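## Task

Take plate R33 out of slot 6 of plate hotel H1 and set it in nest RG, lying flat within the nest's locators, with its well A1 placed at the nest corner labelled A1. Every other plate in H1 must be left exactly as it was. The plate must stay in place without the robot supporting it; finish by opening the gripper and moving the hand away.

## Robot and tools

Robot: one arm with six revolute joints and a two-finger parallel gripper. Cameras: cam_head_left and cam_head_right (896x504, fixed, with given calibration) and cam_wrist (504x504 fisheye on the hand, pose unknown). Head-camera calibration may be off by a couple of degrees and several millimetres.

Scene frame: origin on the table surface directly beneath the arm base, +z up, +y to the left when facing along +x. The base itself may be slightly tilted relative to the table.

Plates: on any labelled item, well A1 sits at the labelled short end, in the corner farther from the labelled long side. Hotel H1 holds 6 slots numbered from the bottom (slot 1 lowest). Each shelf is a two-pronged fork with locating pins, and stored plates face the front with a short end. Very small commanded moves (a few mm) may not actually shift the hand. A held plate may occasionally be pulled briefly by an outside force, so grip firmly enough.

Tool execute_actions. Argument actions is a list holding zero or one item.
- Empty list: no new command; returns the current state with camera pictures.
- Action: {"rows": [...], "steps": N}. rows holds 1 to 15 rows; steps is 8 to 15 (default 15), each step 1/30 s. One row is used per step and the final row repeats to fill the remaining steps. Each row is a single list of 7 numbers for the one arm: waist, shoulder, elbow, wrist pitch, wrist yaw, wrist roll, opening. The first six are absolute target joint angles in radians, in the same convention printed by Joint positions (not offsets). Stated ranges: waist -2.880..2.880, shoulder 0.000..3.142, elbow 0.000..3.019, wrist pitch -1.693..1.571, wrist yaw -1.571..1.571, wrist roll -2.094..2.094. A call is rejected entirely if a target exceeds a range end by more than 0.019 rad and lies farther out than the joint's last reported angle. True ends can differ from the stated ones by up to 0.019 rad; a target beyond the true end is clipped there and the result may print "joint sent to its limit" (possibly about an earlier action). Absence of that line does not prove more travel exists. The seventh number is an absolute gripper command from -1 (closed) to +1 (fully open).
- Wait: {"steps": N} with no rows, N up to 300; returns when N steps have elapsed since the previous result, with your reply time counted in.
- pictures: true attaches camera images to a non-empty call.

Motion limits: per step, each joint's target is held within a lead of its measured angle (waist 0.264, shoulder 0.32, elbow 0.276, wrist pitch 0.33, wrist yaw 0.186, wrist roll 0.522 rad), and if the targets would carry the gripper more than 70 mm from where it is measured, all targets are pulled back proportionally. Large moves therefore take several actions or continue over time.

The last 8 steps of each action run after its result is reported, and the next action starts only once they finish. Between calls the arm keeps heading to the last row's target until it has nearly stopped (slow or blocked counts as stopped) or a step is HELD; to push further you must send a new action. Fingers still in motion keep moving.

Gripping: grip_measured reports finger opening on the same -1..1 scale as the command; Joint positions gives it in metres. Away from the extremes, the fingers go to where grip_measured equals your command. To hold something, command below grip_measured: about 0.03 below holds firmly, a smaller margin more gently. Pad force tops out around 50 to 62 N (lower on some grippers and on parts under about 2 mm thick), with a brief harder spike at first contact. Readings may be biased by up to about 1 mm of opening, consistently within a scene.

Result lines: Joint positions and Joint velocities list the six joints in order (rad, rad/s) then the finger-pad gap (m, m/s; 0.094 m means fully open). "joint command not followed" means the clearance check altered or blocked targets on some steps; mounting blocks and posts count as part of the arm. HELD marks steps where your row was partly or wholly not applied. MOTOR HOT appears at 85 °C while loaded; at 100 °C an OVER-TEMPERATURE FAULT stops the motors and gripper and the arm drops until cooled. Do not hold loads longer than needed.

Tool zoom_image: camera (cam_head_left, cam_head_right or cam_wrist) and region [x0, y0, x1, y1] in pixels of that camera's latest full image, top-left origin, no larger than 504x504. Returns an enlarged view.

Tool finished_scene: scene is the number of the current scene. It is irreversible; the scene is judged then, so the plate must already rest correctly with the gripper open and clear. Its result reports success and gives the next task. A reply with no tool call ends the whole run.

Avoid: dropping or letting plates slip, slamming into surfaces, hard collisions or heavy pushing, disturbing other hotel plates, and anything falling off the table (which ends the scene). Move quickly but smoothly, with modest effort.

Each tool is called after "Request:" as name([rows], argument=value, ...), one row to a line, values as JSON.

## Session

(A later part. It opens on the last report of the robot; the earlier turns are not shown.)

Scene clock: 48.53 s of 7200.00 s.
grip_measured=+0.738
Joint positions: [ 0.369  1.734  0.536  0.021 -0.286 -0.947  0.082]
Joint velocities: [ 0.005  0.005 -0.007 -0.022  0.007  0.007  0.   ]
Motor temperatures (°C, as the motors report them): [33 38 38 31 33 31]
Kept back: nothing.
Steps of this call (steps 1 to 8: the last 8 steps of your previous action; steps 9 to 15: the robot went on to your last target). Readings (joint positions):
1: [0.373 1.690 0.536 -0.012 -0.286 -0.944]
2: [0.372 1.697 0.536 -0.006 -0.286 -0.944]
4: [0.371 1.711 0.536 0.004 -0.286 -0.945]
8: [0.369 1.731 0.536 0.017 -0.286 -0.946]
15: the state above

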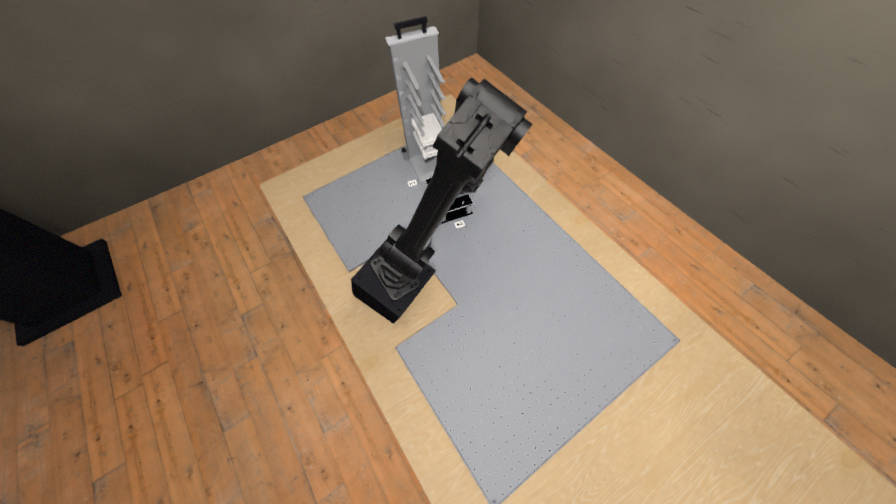

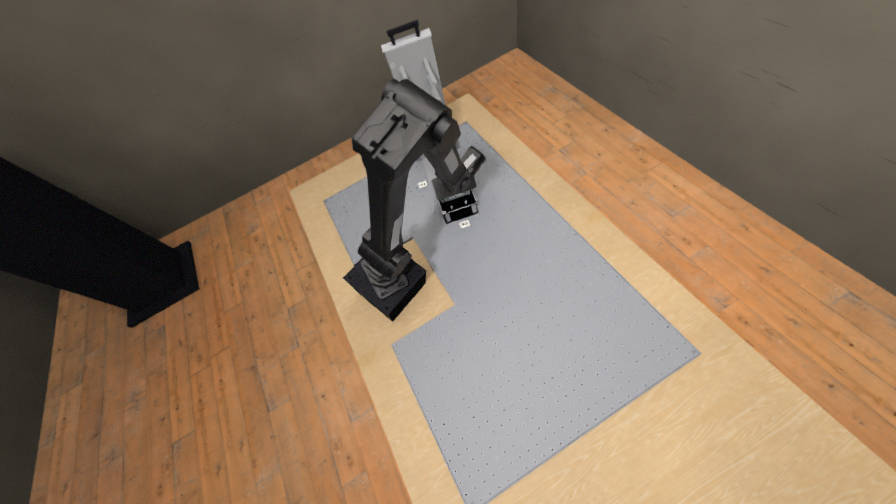

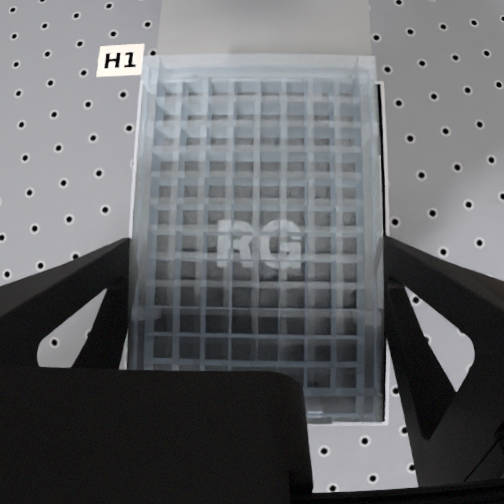

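Request:
execute_actions([
  {"rows":[[0.351,1.749,0.535,0.039,-0.289,-0.960,0.705],[0.350,1.752,0.535,0.042,-0.290,-0.961,0.705],[0.349,1.755,0.535,0.045,-0.290,-0.962,0.705],[0.348,1.758,0.535,0.048,-0.290,-0.963,0.705],[0.347,1.761,0.535,0.051,-0.291,-0.964,0.705],[0.345,1.764,0.535,0.054,-0.291,-0.966,0.705],[0.344,1.767,0.535,0.057,-0.292,-0.967,0.705],[0.343,1.770,0.535,0.060,-0.292,-0.968,0.705],[0.342,1.772,0.535,0.062,-0.292,-0.969,0.705],[0.341,1.774,0.535,0.064,-0.293,-0.970,0.705],[0.340,1.776,0.535,0.066,-0.293,-0.971,0.705]],"steps":13},
])

Request:
execute_actions([
  {"steps":15},
], pictures=true)

Request:
zoom_image(camera="cam_head_right", region=[400, 130, 520, 240])

Request:
zoom_image(camera="cam_wrist", region=[100, 40, 420, 440])

Scene clock: 49.87 s of 7200.00 s.
grip_measured=+0.738
Joint positions: [ 0.367  1.736  0.536  0.032 -0.288 -0.95   0.082]
Joint velocities: [-0.044  0.034  0.002  0.061 -0.051 -0.022 -0.001]
Motor temperatures (°C, as the motors report them): [33 38 38 31 34 31]
Steps of this call (steps 1 to 15: the robot went on to your last target; steps 16 to 35: nothing new was sent; steps 36 to 40: the first 5 steps of this action). Readings (joint positions):
36: [0.369 1.734 0.536 0.022 -0.286 -0.948]
37: [0.369 1.734 0.536 0.024 -0.287 -0.948]
39: [0.368 1.735 0.536 0.029 -0.287 -0.949]
40: the state above

Scene clock: 50.37 s of 7200.00 s.
grip_measured=+0.738
Joint positions: [ 0.356  1.761  0.536  0.051 -0.29  -0.959  0.082]
Joint velocities: [-0.015 -0.005  0.007 -0.002 -0.022 -0.066 -0.001]
Motor temperatures (°C, as the motors report them): [33 38 38 31 34 31]
Kept back: nothing.
Steps of this call (steps 1 to 8: the last 8 steps of your previous action; steps 9 to 15: the robot went on to your last target). Readings (joint positions):
1: [0.366 1.739 0.536 0.035 -0.288 -0.950]
2: [0.364 1.741 0.536 0.038 -0.289 -0.952]
4: [0.361 1.748 0.536 0.043 -0.289 -0.954]
8: [0.357 1.759 0.536 0.050 -0.290 -0.957]
15: the state above

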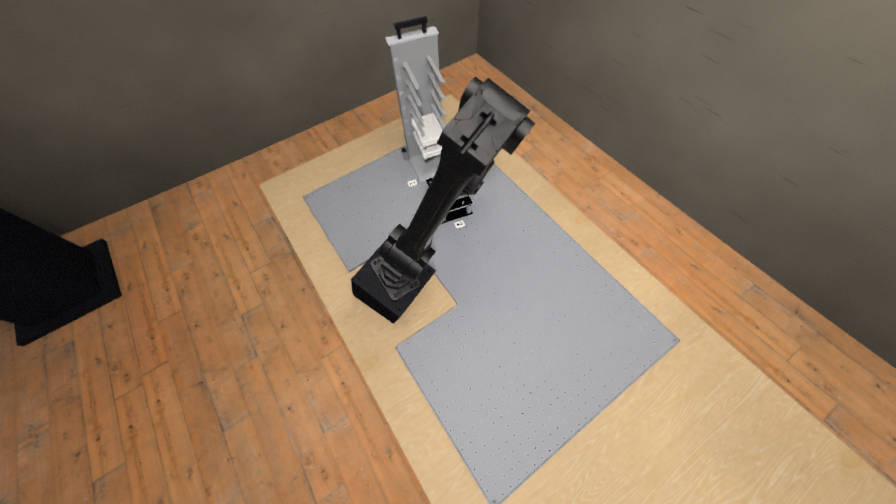

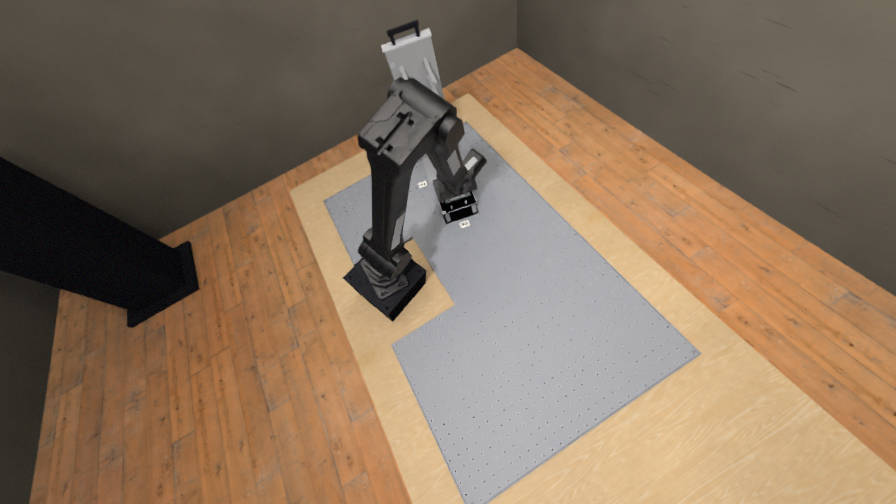

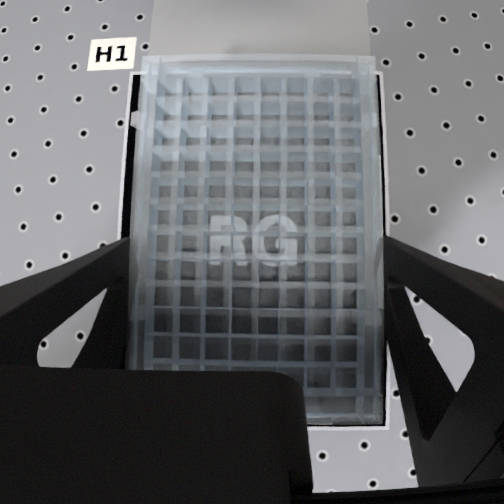

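Region (400, 130, 520, 240) of cam_head_right's 896x504 image, scaled by 4.200, with more detail than that image has; it fills the top 462 rows of this view, and the rest is white.

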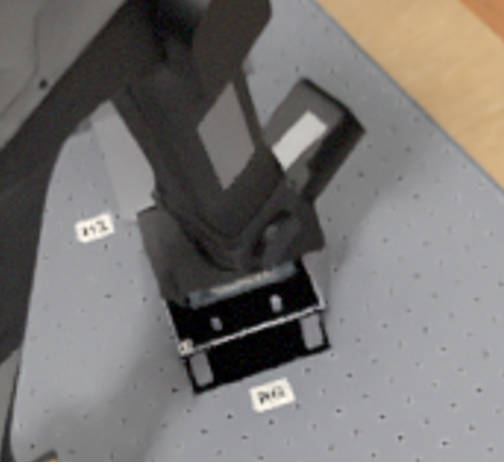

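Region (100, 40, 420, 440) of cam_wrist's 504x504 image, scaled by 1.260, with more detail than that image has; it fills the left 403 columns of this view, and the rest is white.

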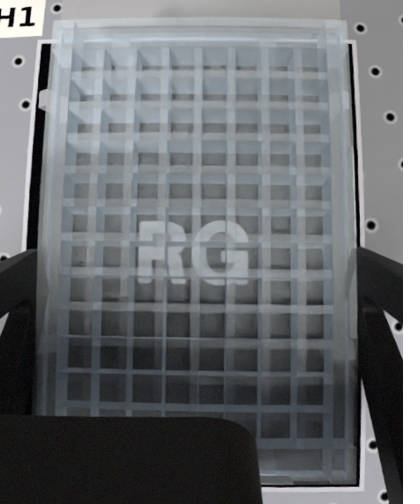

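Request:
execute_actions([
  {"rows":[[0.340,1.778,0.534,0.068,-0.293,-0.971,0.705],[0.339,1.780,0.533,0.071,-0.293,-0.972,0.705],[0.339,1.782,0.533,0.073,-0.293,-0.972,0.705],[0.338,1.784,0.532,0.075,-0.293,-0.973,0.705],[0.338,1.786,0.532,0.077,-0.294,-0.973,0.705],[0.337,1.788,0.531,0.079,-0.294,-0.974,0.705],[0.337,1.790,0.531,0.081,-0.294,-0.974,0.705],[0.336,1.792,0.531,0.083,-0.294,-0.975,0.705],[0.336,1.793,0.531,0.085,-0.294,-0.975,0.705]],"steps":11},
])

Request:
execute_actions([
  {"steps":15},
], pictures=true)

Request:
zoom_image(camera="cam_head_right", region=[400, 130, 520, 240])

Request:
zoom_image(camera="cam_wrist", region=[100, 40, 420, 440])

Scene clock: 51.83 s of 7200.00 s.
grip_measured=+0.738
Joint positions: [ 0.356  1.762  0.536  0.055 -0.29  -0.96   0.082]
Joint velocities: [-0.005  0.015 -0.002  0.051 -0.037  0.022 -0.   ]
Motor temperatures (°C, as the motors report them): [33 38 38 31 34 31]
Steps of this call (steps 1 to 15: the robot went on to your last target; steps 16 to 41: nothing new was sent; steps 42 to 44: the first 3 steps of this action). Readings (joint positions):
42: [0.356 1.761 0.536 0.052 -0.290 -0.959]
43: [0.356 1.761 0.536 0.053 -0.290 -0.960]
44: the state above

Scene clock: 52.33 s of 7200.00 s.
grip_measured=+0.738
Joint positions: [ 0.353  1.777  0.536  0.071 -0.291 -0.963  0.082]
Joint velocities: [-0.005 -0.005 -0.007 -0.022 -0.11   0.022  0.001]
Motor temperatures (°C, as the motors report them): [33 38 38 31 34 31]
Kept back: nothing.
Steps of this call (steps 1 to 8: the last 8 steps of your previous action; steps 9 to 15: the robot went on to your last target). Readings (joint positions):
1: [0.356 1.762 0.536 0.057 -0.290 -0.960]
2: [0.356 1.763 0.536 0.059 -0.291 -0.960]
4: [0.356 1.767 0.536 0.063 -0.291 -0.961]
8: [0.354 1.775 0.536 0.069 -0.291 -0.962]
15: the state above

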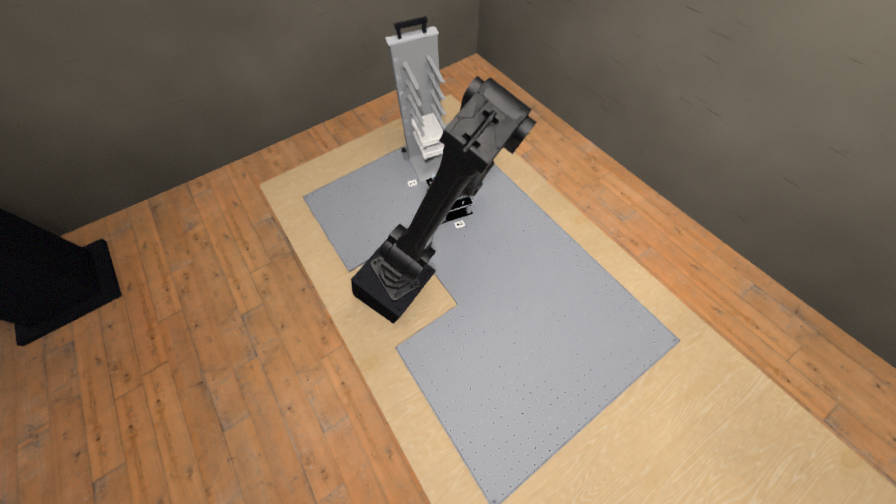

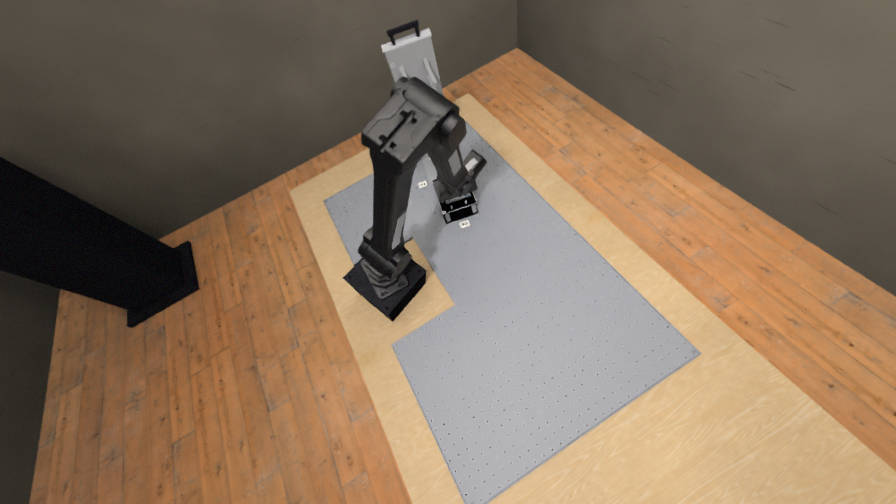

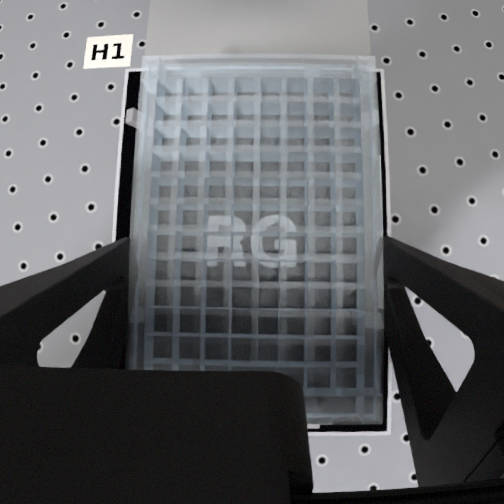

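Region (400, 130, 520, 240) of cam_head_right's 896x504 image, scaled by 4.200, with more detail than that image has; it fills the top 462 rows of this view, and the rest is white.

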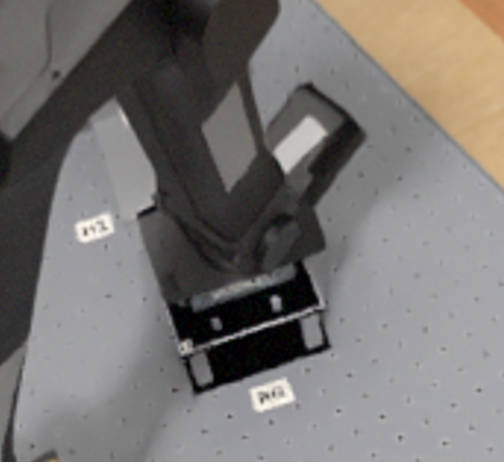

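Region (100, 40, 420, 440) of cam_wrist's 504x504 image, scaled by 1.260, with more detail than that image has; it fills the left 403 columns of this view, and the rest is white.

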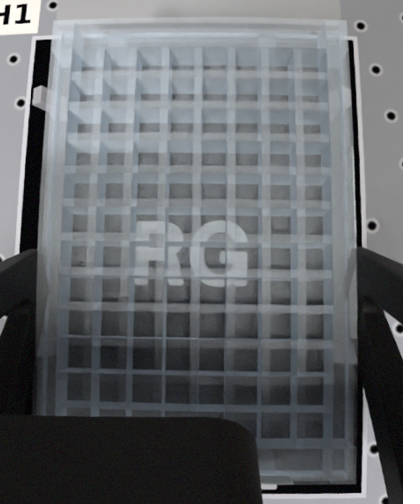

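Request:
execute_actions([
  {"rows":[[0.340,1.793,0.529,0.086,-0.294,-0.972,0.705],[0.340,1.793,0.527,0.087,-0.294,-0.972,0.705],[0.340,1.794,0.526,0.088,-0.294,-0.972,0.705],[0.340,1.795,0.525,0.089,-0.294,-0.972,0.705],[0.340,1.796,0.524,0.090,-0.294,-0.972,0.705],[0.340,1.798,0.524,0.091,-0.294,-0.972,0.705],[0.340,1.800,0.524,0.092,-0.294,-0.972,0.705],[0.340,1.802,0.524,0.093,-0.294,-0.972,0.705],[0.340,1.803,0.524,0.094,-0.294,-0.972,0.705],[0.340,1.804,0.524,0.095,-0.294,-0.972,0.705],[0.340,1.805,0.524,0.096,-0.294,-0.972,0.705]],"steps":13},
])

Request:
execute_actions([
  {"steps":15},
], pictures=true)

Request:
zoom_image(camera="cam_head_right", region=[400, 130, 520, 240])

Request:
zoom_image(camera="cam_wrist", region=[100, 40, 420, 440])

Scene clock: 53.33 s of 7200.00 s.
grip_measured=+0.738
Joint positions: [ 0.353  1.777  0.532  0.074 -0.291 -0.963  0.082]
Joint velocities: [ 0.005  0.005 -0.061  0.012 -0.007 -0.037 -0.   ]
Motor temperatures (°C, as the motors report them): [33 38 37 31 34 31]
Steps of this call (steps 1 to 15: the robot went on to your last target; steps 16 to 25: nothing new was sent; steps 26 to 30: the first 5 steps of this action). Readings (joint positions):
26: [0.353 1.777 0.536 0.071 -0.291 -0.963]
27: [0.353 1.777 0.535 0.071 -0.291 -0.963]
29: [0.353 1.777 0.533 0.074 -0.291 -0.963]
30: the state above

Scene clock: 53.83 s of 7200.00 s.
grip_measured=+0.738
Joint positions: [ 0.353  1.789  0.528  0.082 -0.291 -0.963  0.082]
Joint velocities: [-0.005  0.005 -0.002  0.007 -0.007 -0.11  -0.001]
Motor temperatures (°C, as the motors report them): [33 38 37 31 34 31]
Kept back: nothing.
Steps of this call (steps 1 to 8: the last 8 steps of your previous action; steps 9 to 15: the robot went on to your last target). Readings (joint positions):
1: [0.353 1.777 0.530 0.075 -0.291 -0.963]
2: [0.353 1.778 0.529 0.076 -0.291 -0.963]
4: [0.353 1.781 0.528 0.078 -0.291 -0.963]
8: [0.353 1.788 0.528 0.081 -0.291 -0.963]
15: the state above

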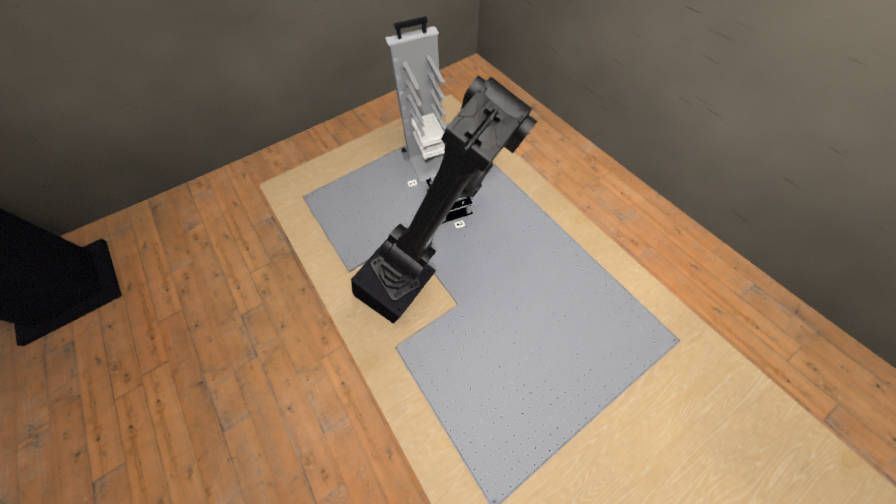

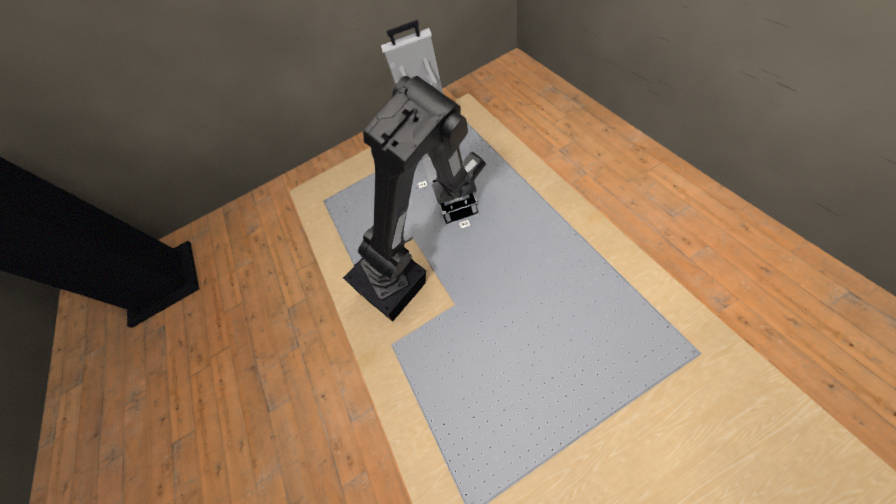

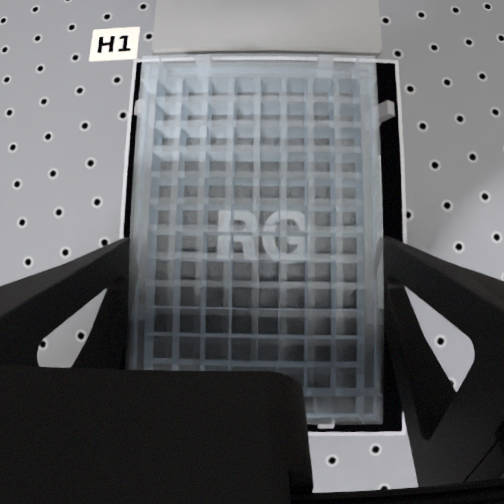

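Region (400, 130, 520, 240) of cam_head_right's 896x504 image, scaled by 4.200, with more detail than that image has; it fills the top 462 rows of this view, and the rest is white.

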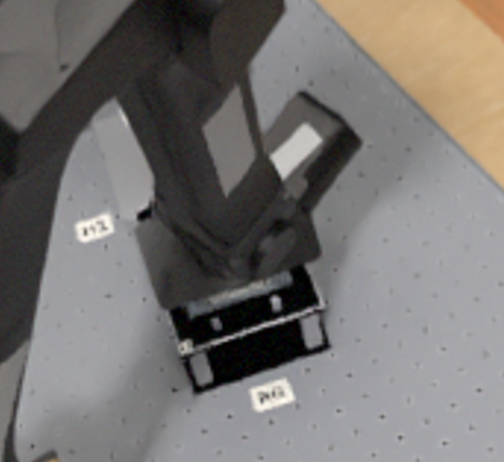

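Region (100, 40, 420, 440) of cam_wrist's 504x504 image, scaled by 1.260, with more detail than that image has; it fills the left 403 columns of this view, and the rest is white.

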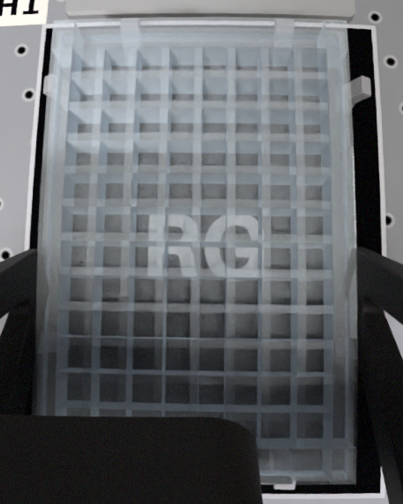

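Request:
execute_actions([
  {"rows":[[0.340,1.805,0.536,0.096,-0.294,-0.972,0.705],[0.340,1.805,0.542,0.096,-0.294,-0.972,0.705],[0.340,1.805,0.546,0.096,-0.294,-0.972,0.705],[0.340,1.805,0.549,0.096,-0.294,-0.972,0.705],[0.340,1.805,0.551,0.096,-0.294,-0.972,0.705],[0.340,1.805,0.553,0.096,-0.294,-0.972,0.705],[0.340,1.805,0.554,0.096,-0.294,-0.972,0.705]],"steps":10},
])

Request:
execute_actions([
  {"steps":15},
], pictures=true)

Request:
zoom_image(camera="cam_wrist", region=[100, 40, 420, 440])

Scene clock: 54.73 s of 7200.00 s.
grip_measured=+0.738
Joint positions: [ 0.353  1.789  0.528  0.082 -0.291 -0.963  0.082]
Joint velocities: [-0.005 -0.015  0.002 -0.022 -0.081 -0.051 -0.   ]
Motor temperatures (°C, as the motors report them): [33 38 37 31 34 31]
Steps of this call (steps 1 to 15: the robot went on to your last target; steps 16 to 25: nothing new was sent; steps 26 to 27: the first 2 steps of this action). Readings (joint positions):
26: [0.353 1.789 0.528 0.082 -0.291 -0.963]
27: the state above

Scene clock: 55.23 s of 7200.00 s.
grip_measured=+0.738
Joint positions: [ 0.353  1.789  0.528  0.082 -0.291 -0.963  0.082]
Joint velocities: [ 0.005 -0.015  0.002 -0.017 -0.051 -0.066  0.   ]
Motor temperatures (°C, as the motors report them): [33 38 37 31 34 31]
Kept back: nothing.
Steps of this call (steps 1 to 8: the last 8 steps of your previous action; steps 9 to 15: the robot went on to your last target). Readings (joint positions):
1: [0.353 1.789 0.528 0.082 -0.291 -0.963]
2: [0.353 1.789 0.528 0.082 -0.291 -0.963]
4: [0.353 1.789 0.528 0.082 -0.291 -0.963]
8: [0.353 1.789 0.528 0.082 -0.291 -0.963]
15: the state above
The arm was judged still, so your last target was given up. Only a new action makes it travel on or press farther. Fingers that are still opening or closing keep moving.

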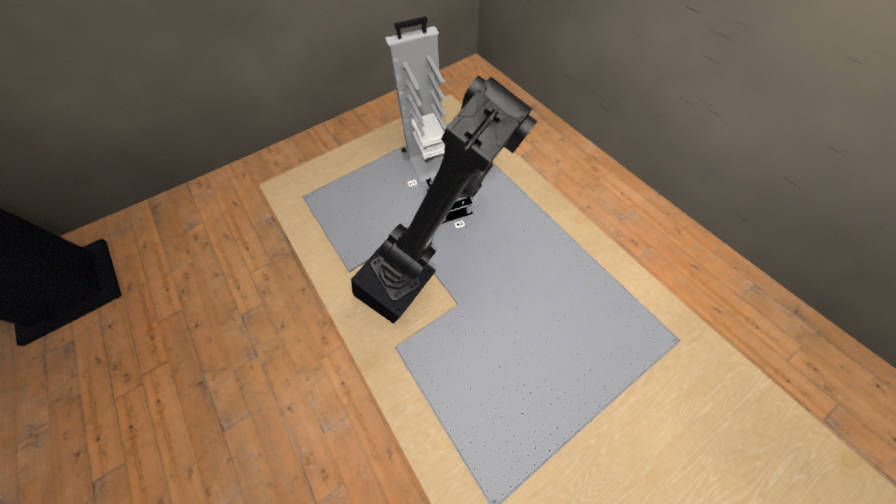

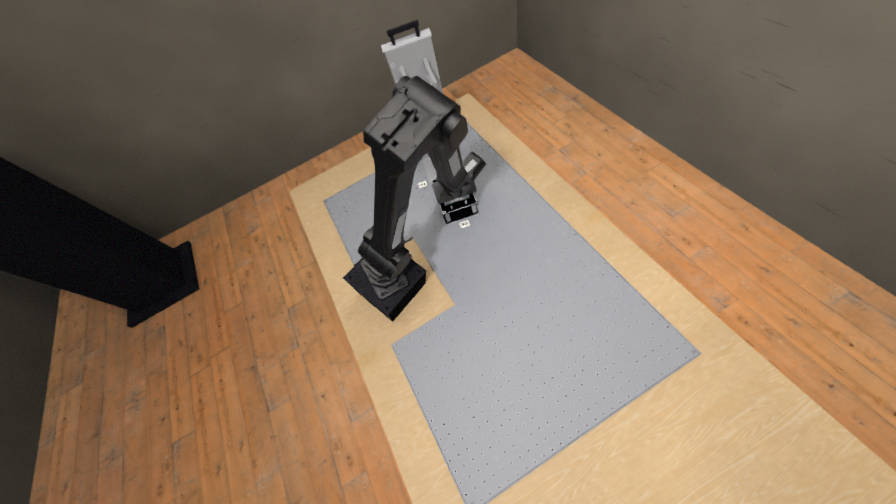

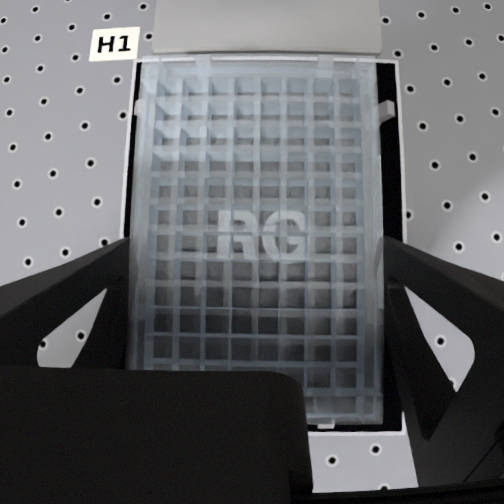

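Region (100, 40, 420, 440) of cam_wrist's 504x504 image, scaled by 1.260, with more detail than that image has; it fills the left 403 columns of this view, and the rest is white.

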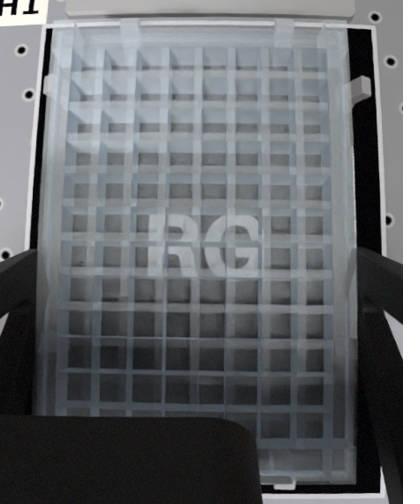

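Request:
execute_actions([
  {"rows":[[0.340,1.805,0.530,0.098,-0.294,-0.972,0.705],[0.340,1.805,0.530,0.100,-0.294,-0.972,0.705],[0.340,1.805,0.530,0.102,-0.294,-0.972,0.705],[0.340,1.805,0.530,0.104,-0.294,-0.972,0.705],[0.340,1.805,0.530,0.106,-0.294,-0.972,0.705],[0.340,1.805,0.530,0.108,-0.294,-0.972,0.705]],"steps":9},
])

Request:
execute_actions([
  {"steps":15},
], pictures=true)

Request:
zoom_image(camera="cam_wrist", region=[100, 40, 420, 440])

Scene clock: 55.80 s of 7200.00 s.
grip_measured=+0.738
Joint positions: [ 0.353  1.789  0.528  0.082 -0.291 -0.963  0.082]
Joint velocities: [ 0.005 -0.024  0.002  0.017  0.066 -0.022  0.001]
Motor temperatures (°C, as the motors report them): [33 38 37 31 34 31]
Steps of this call (steps 1 to 16: nothing new was sent; step 17: the first step of this action). Readings (joint positions):
17: the state above

Scene clock: 56.30 s of 7200.00 s.
grip_measured=+0.738
Joint positions: [ 0.353  1.789  0.528  0.094 -0.291 -0.963  0.082]
Joint velocities: [-0.005  0.005  0.002  0.007  0.081  0.051 -0.001]
Motor temperatures (°C, as the motors report them): [33 38 37 31 34 31]
Kept back: nothing.
Steps of this call (steps 1 to 8: the last 8 steps of your previous action; steps 9 to 15: the robot went on to your last target). Readings (joint positions):
1: [0.353 1.789 0.528 0.083 -0.291 -0.963]
2: [0.353 1.789 0.528 0.085 -0.291 -0.963]
4: [0.353 1.789 0.528 0.088 -0.291 -0.963]
8: [0.353 1.789 0.528 0.093 -0.291 -0.963]
15: the state above

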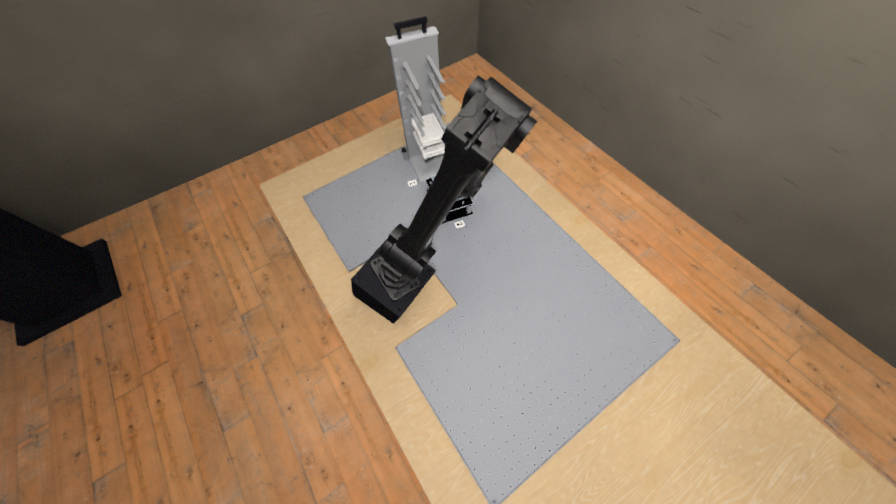

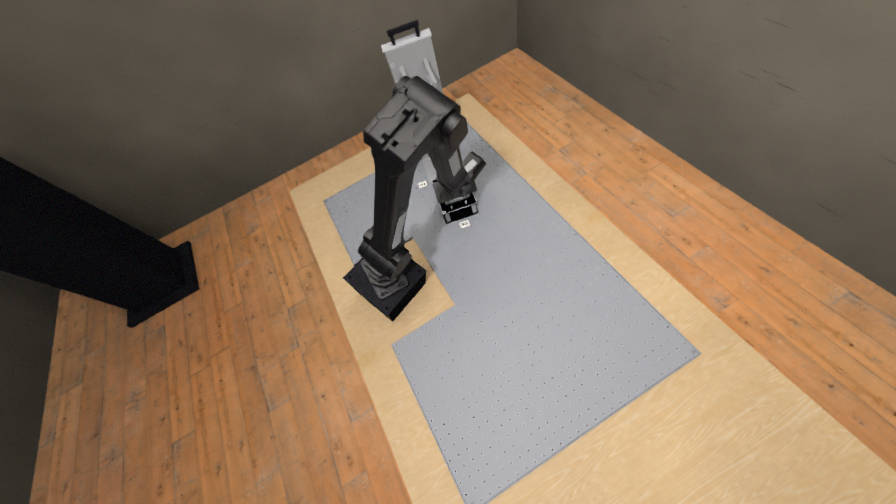

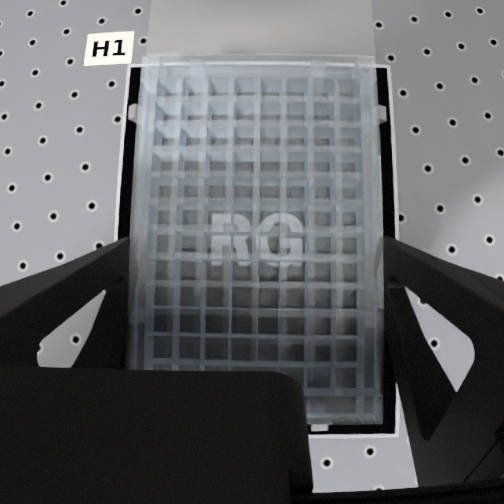

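Region (100, 40, 420, 440) of cam_wrist's 504x504 image, scaled by 1.260, with more detail than that image has; it fills the left 403 columns of this view, and the rest is white.

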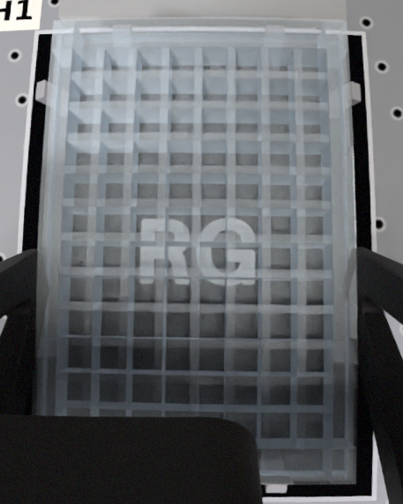

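Request:
execute_actions([
  {"rows":[[0.339,1.807,0.530,0.110,-0.294,-0.972,0.705],[0.338,1.809,0.530,0.112,-0.294,-0.972,0.705],[0.337,1.811,0.530,0.114,-0.294,-0.973,0.705],[0.336,1.813,0.530,0.116,-0.294,-0.973,0.705],[0.336,1.815,0.530,0.118,-0.294,-0.974,0.705],[0.335,1.817,0.530,0.120,-0.294,-0.974,0.705],[0.335,1.819,0.530,0.122,-0.294,-0.975,0.705],[0.334,1.821,0.530,0.124,-0.294,-0.975,0.705],[0.334,1.823,0.530,0.126,-0.294,-0.975,0.705],[0.334,1.824,0.530,0.127,-0.294,-0.975,0.705]],"steps":12},
])

Request:
execute_actions([
  {"steps":15},
], pictures=true)

Request:
zoom_image(camera="cam_wrist", region=[100, 40, 420, 440])

Request:
zoom_image(camera="cam_head_right", region=[400, 130, 520, 240])

Scene clock: 57.47 s of 7200.00 s.
grip_measured=+0.738
Joint positions: [ 0.353  1.791  0.528  0.098 -0.291 -0.963  0.082]
Joint velocities: [-0.005  0.044 -0.002  0.071 -0.022  0.007 -0.   ]
Motor temperatures (°C, as the motors report them): [33 38 37 31 34 31]
Steps of this call (steps 1 to 15: the robot went on to your last target; steps 16 to 31: nothing new was sent; steps 32 to 35: the first 4 steps of this action). Readings (joint positions):
32: [0.353 1.789 0.528 0.094 -0.291 -0.963]
33: [0.353 1.789 0.528 0.095 -0.291 -0.963]
35: the state above

Scene clock: 57.97 s of 7200.00 s.
grip_measured=+0.738
Joint positions: [ 0.351  1.808  0.528  0.112 -0.291 -0.963  0.082]
Joint velocities: [ 0.005 -0.015 -0.002  0.002 -0.007 -0.037 -0.002]
Motor temperatures (°C, as the motors report them): [33 38 37 31 34 31]
Kept back: nothing.
Steps of this call (steps 1 to 8: the last 8 steps of your previous action; steps 9 to 15: the robot went on to your last target). Readings (joint positions):
1: [0.353 1.792 0.528 0.100 -0.291 -0.963]
2: [0.353 1.794 0.528 0.102 -0.291 -0.963]
4: [0.353 1.798 0.528 0.106 -0.291 -0.963]
8: [0.351 1.807 0.528 0.111 -0.291 -0.963]
15: the state above

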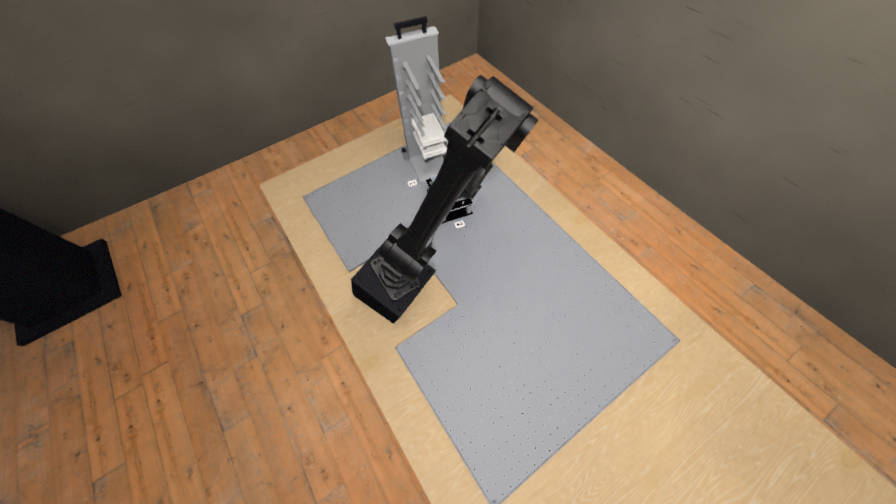

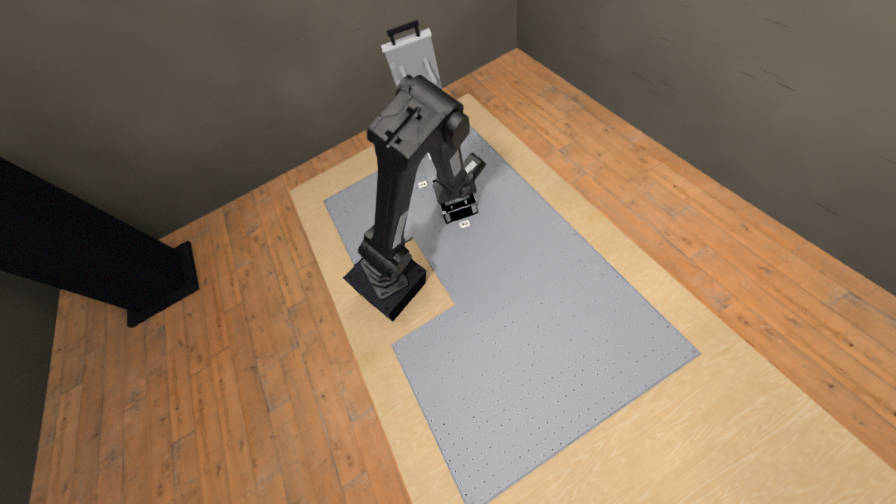

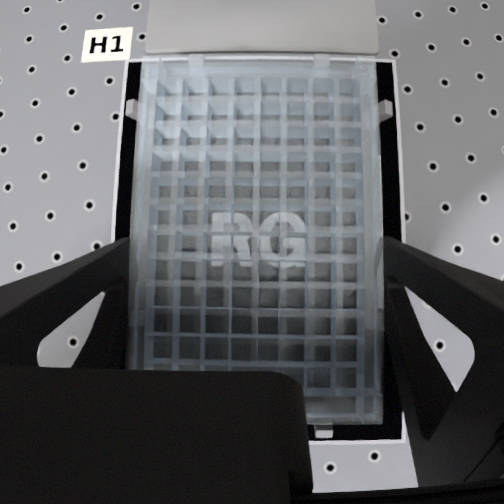

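Region (100, 40, 420, 440) of cam_wrist's 504x504 image, scaled by 1.260, with more detail than that image has; it fills the left 403 columns of this view, and the rest is white.

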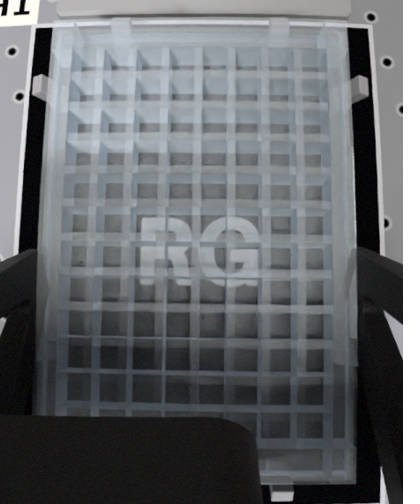

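Region (400, 130, 520, 240) of cam_head_right's 896x504 image, scaled by 4.200, with more detail than that image has; it fills the top 462 rows of this view, and the rest is white.

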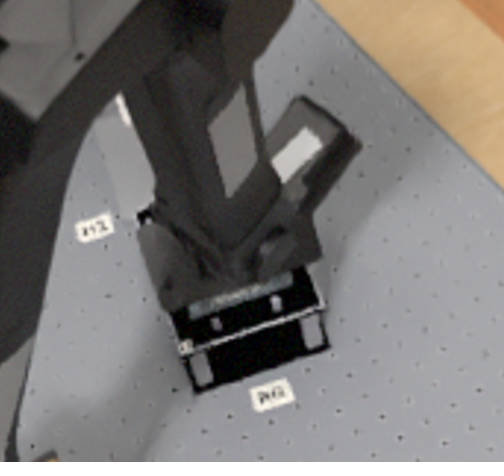

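Request:
execute_actions([
  {"rows":[[0.334,1.826,0.530,0.130,-0.294,-0.975,0.705],[0.334,1.828,0.530,0.133,-0.294,-0.975,0.705],[0.333,1.830,0.530,0.135,-0.294,-0.976,0.705],[0.333,1.832,0.530,0.137,-0.294,-0.976,0.705],[0.333,1.834,0.530,0.139,-0.294,-0.976,0.705],[0.332,1.836,0.530,0.141,-0.294,-0.977,0.705],[0.332,1.838,0.530,0.143,-0.294,-0.977,0.705],[0.332,1.840,0.530,0.145,-0.294,-0.977,0.705],[0.332,1.842,0.530,0.147,-0.294,-0.977,0.705],[0.332,1.843,0.530,0.149,-0.294,-0.977,0.705]],"steps":12},
])

Request:
execute_actions([
  {"steps":15},
], pictures=true)

Request:
zoom_image(camera="cam_wrist", region=[100, 40, 420, 440])

Request:
zoom_image(camera="cam_head_right", region=[400, 130, 520, 240])

Scene clock: 58.63 s of 7200.00 s.
grip_measured=+0.738
Joint positions: [ 0.351  1.81   0.528  0.119 -0.291 -0.964  0.082]
Joint velocities: [-0.015  0.024  0.012  0.066  0.022 -0.066 -0.   ]
Motor temperatures (°C, as the motors report them): [33 38 37 31 34 31]
Steps of this call (steps 1 to 15: the robot went on to your last target; step 16: nothing new was sent; steps 17 to 20: the first 4 steps of this action). Readings (joint positions):
17: [0.351 1.808 0.528 0.113 -0.291 -0.963]
18: [0.351 1.808 0.528 0.114 -0.291 -0.963]
20: the state above

Scene clock: 59.13 s of 7200.00 s.
grip_measured=+0.738
Joint positions: [ 0.349  1.827  0.528  0.134 -0.291 -0.965  0.082]
Joint velocities: [-0.005 -0.015 -0.017  0.002  0.037 -0.007  0.   ]
Motor temperatures (°C, as the motors report them): [33 38 37 31 34 31]
Kept back: nothing.
Steps of this call (steps 1 to 8: the last 8 steps of your previous action; steps 9 to 15: the robot went on to your last target). Readings (joint positions):
1: [0.351 1.811 0.528 0.121 -0.291 -0.964]
2: [0.351 1.813 0.528 0.123 -0.291 -0.964]
4: [0.350 1.817 0.528 0.127 -0.291 -0.965]
8: [0.349 1.826 0.528 0.133 -0.291 -0.965]
15: the state above

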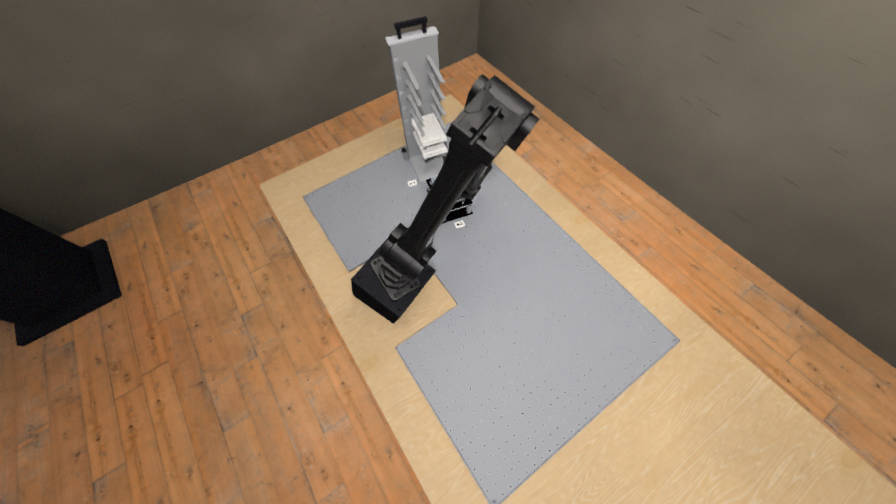

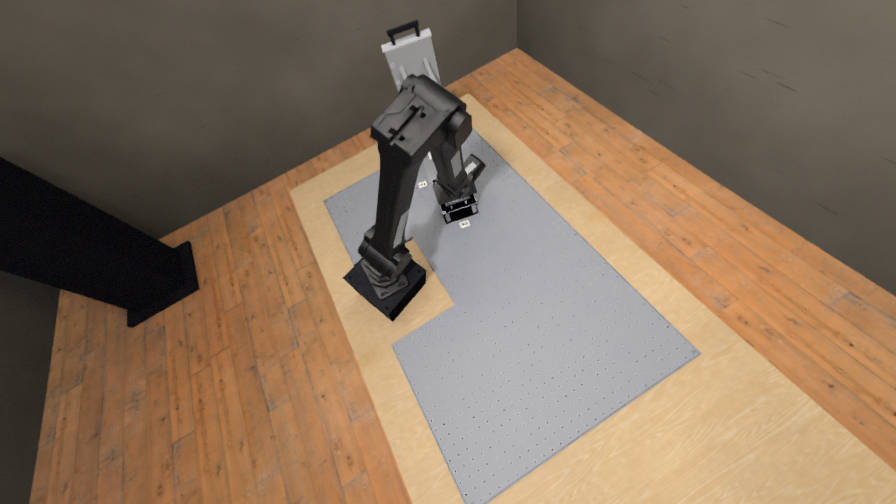

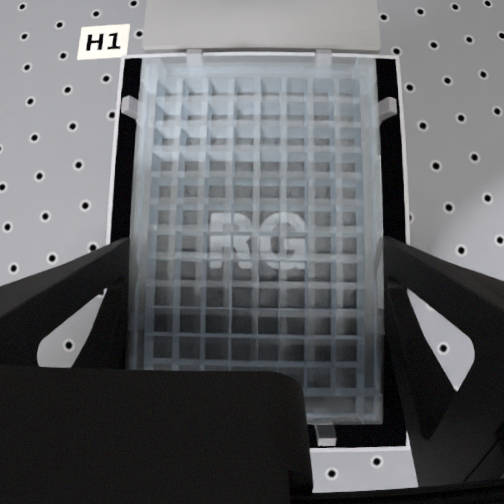

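Region (100, 40, 420, 440) of cam_wrist's 504x504 image, scaled by 1.260, with more detail than that image has; it fills the left 403 columns of this view, and the rest is white.

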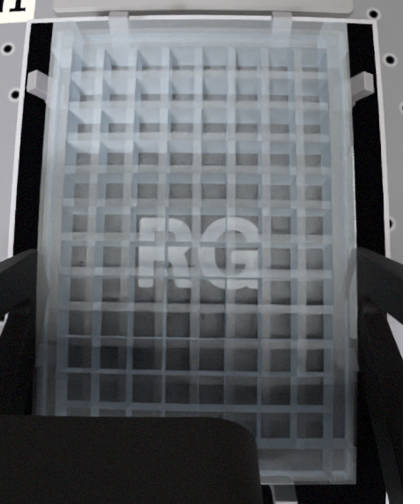

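Region (400, 130, 520, 240) of cam_head_right's 896x504 image, scaled by 4.200, with more detail than that image has; it fills the top 462 rows of this view, and the rest is white.

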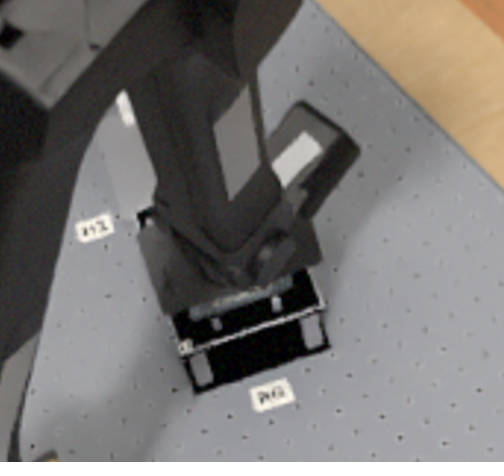

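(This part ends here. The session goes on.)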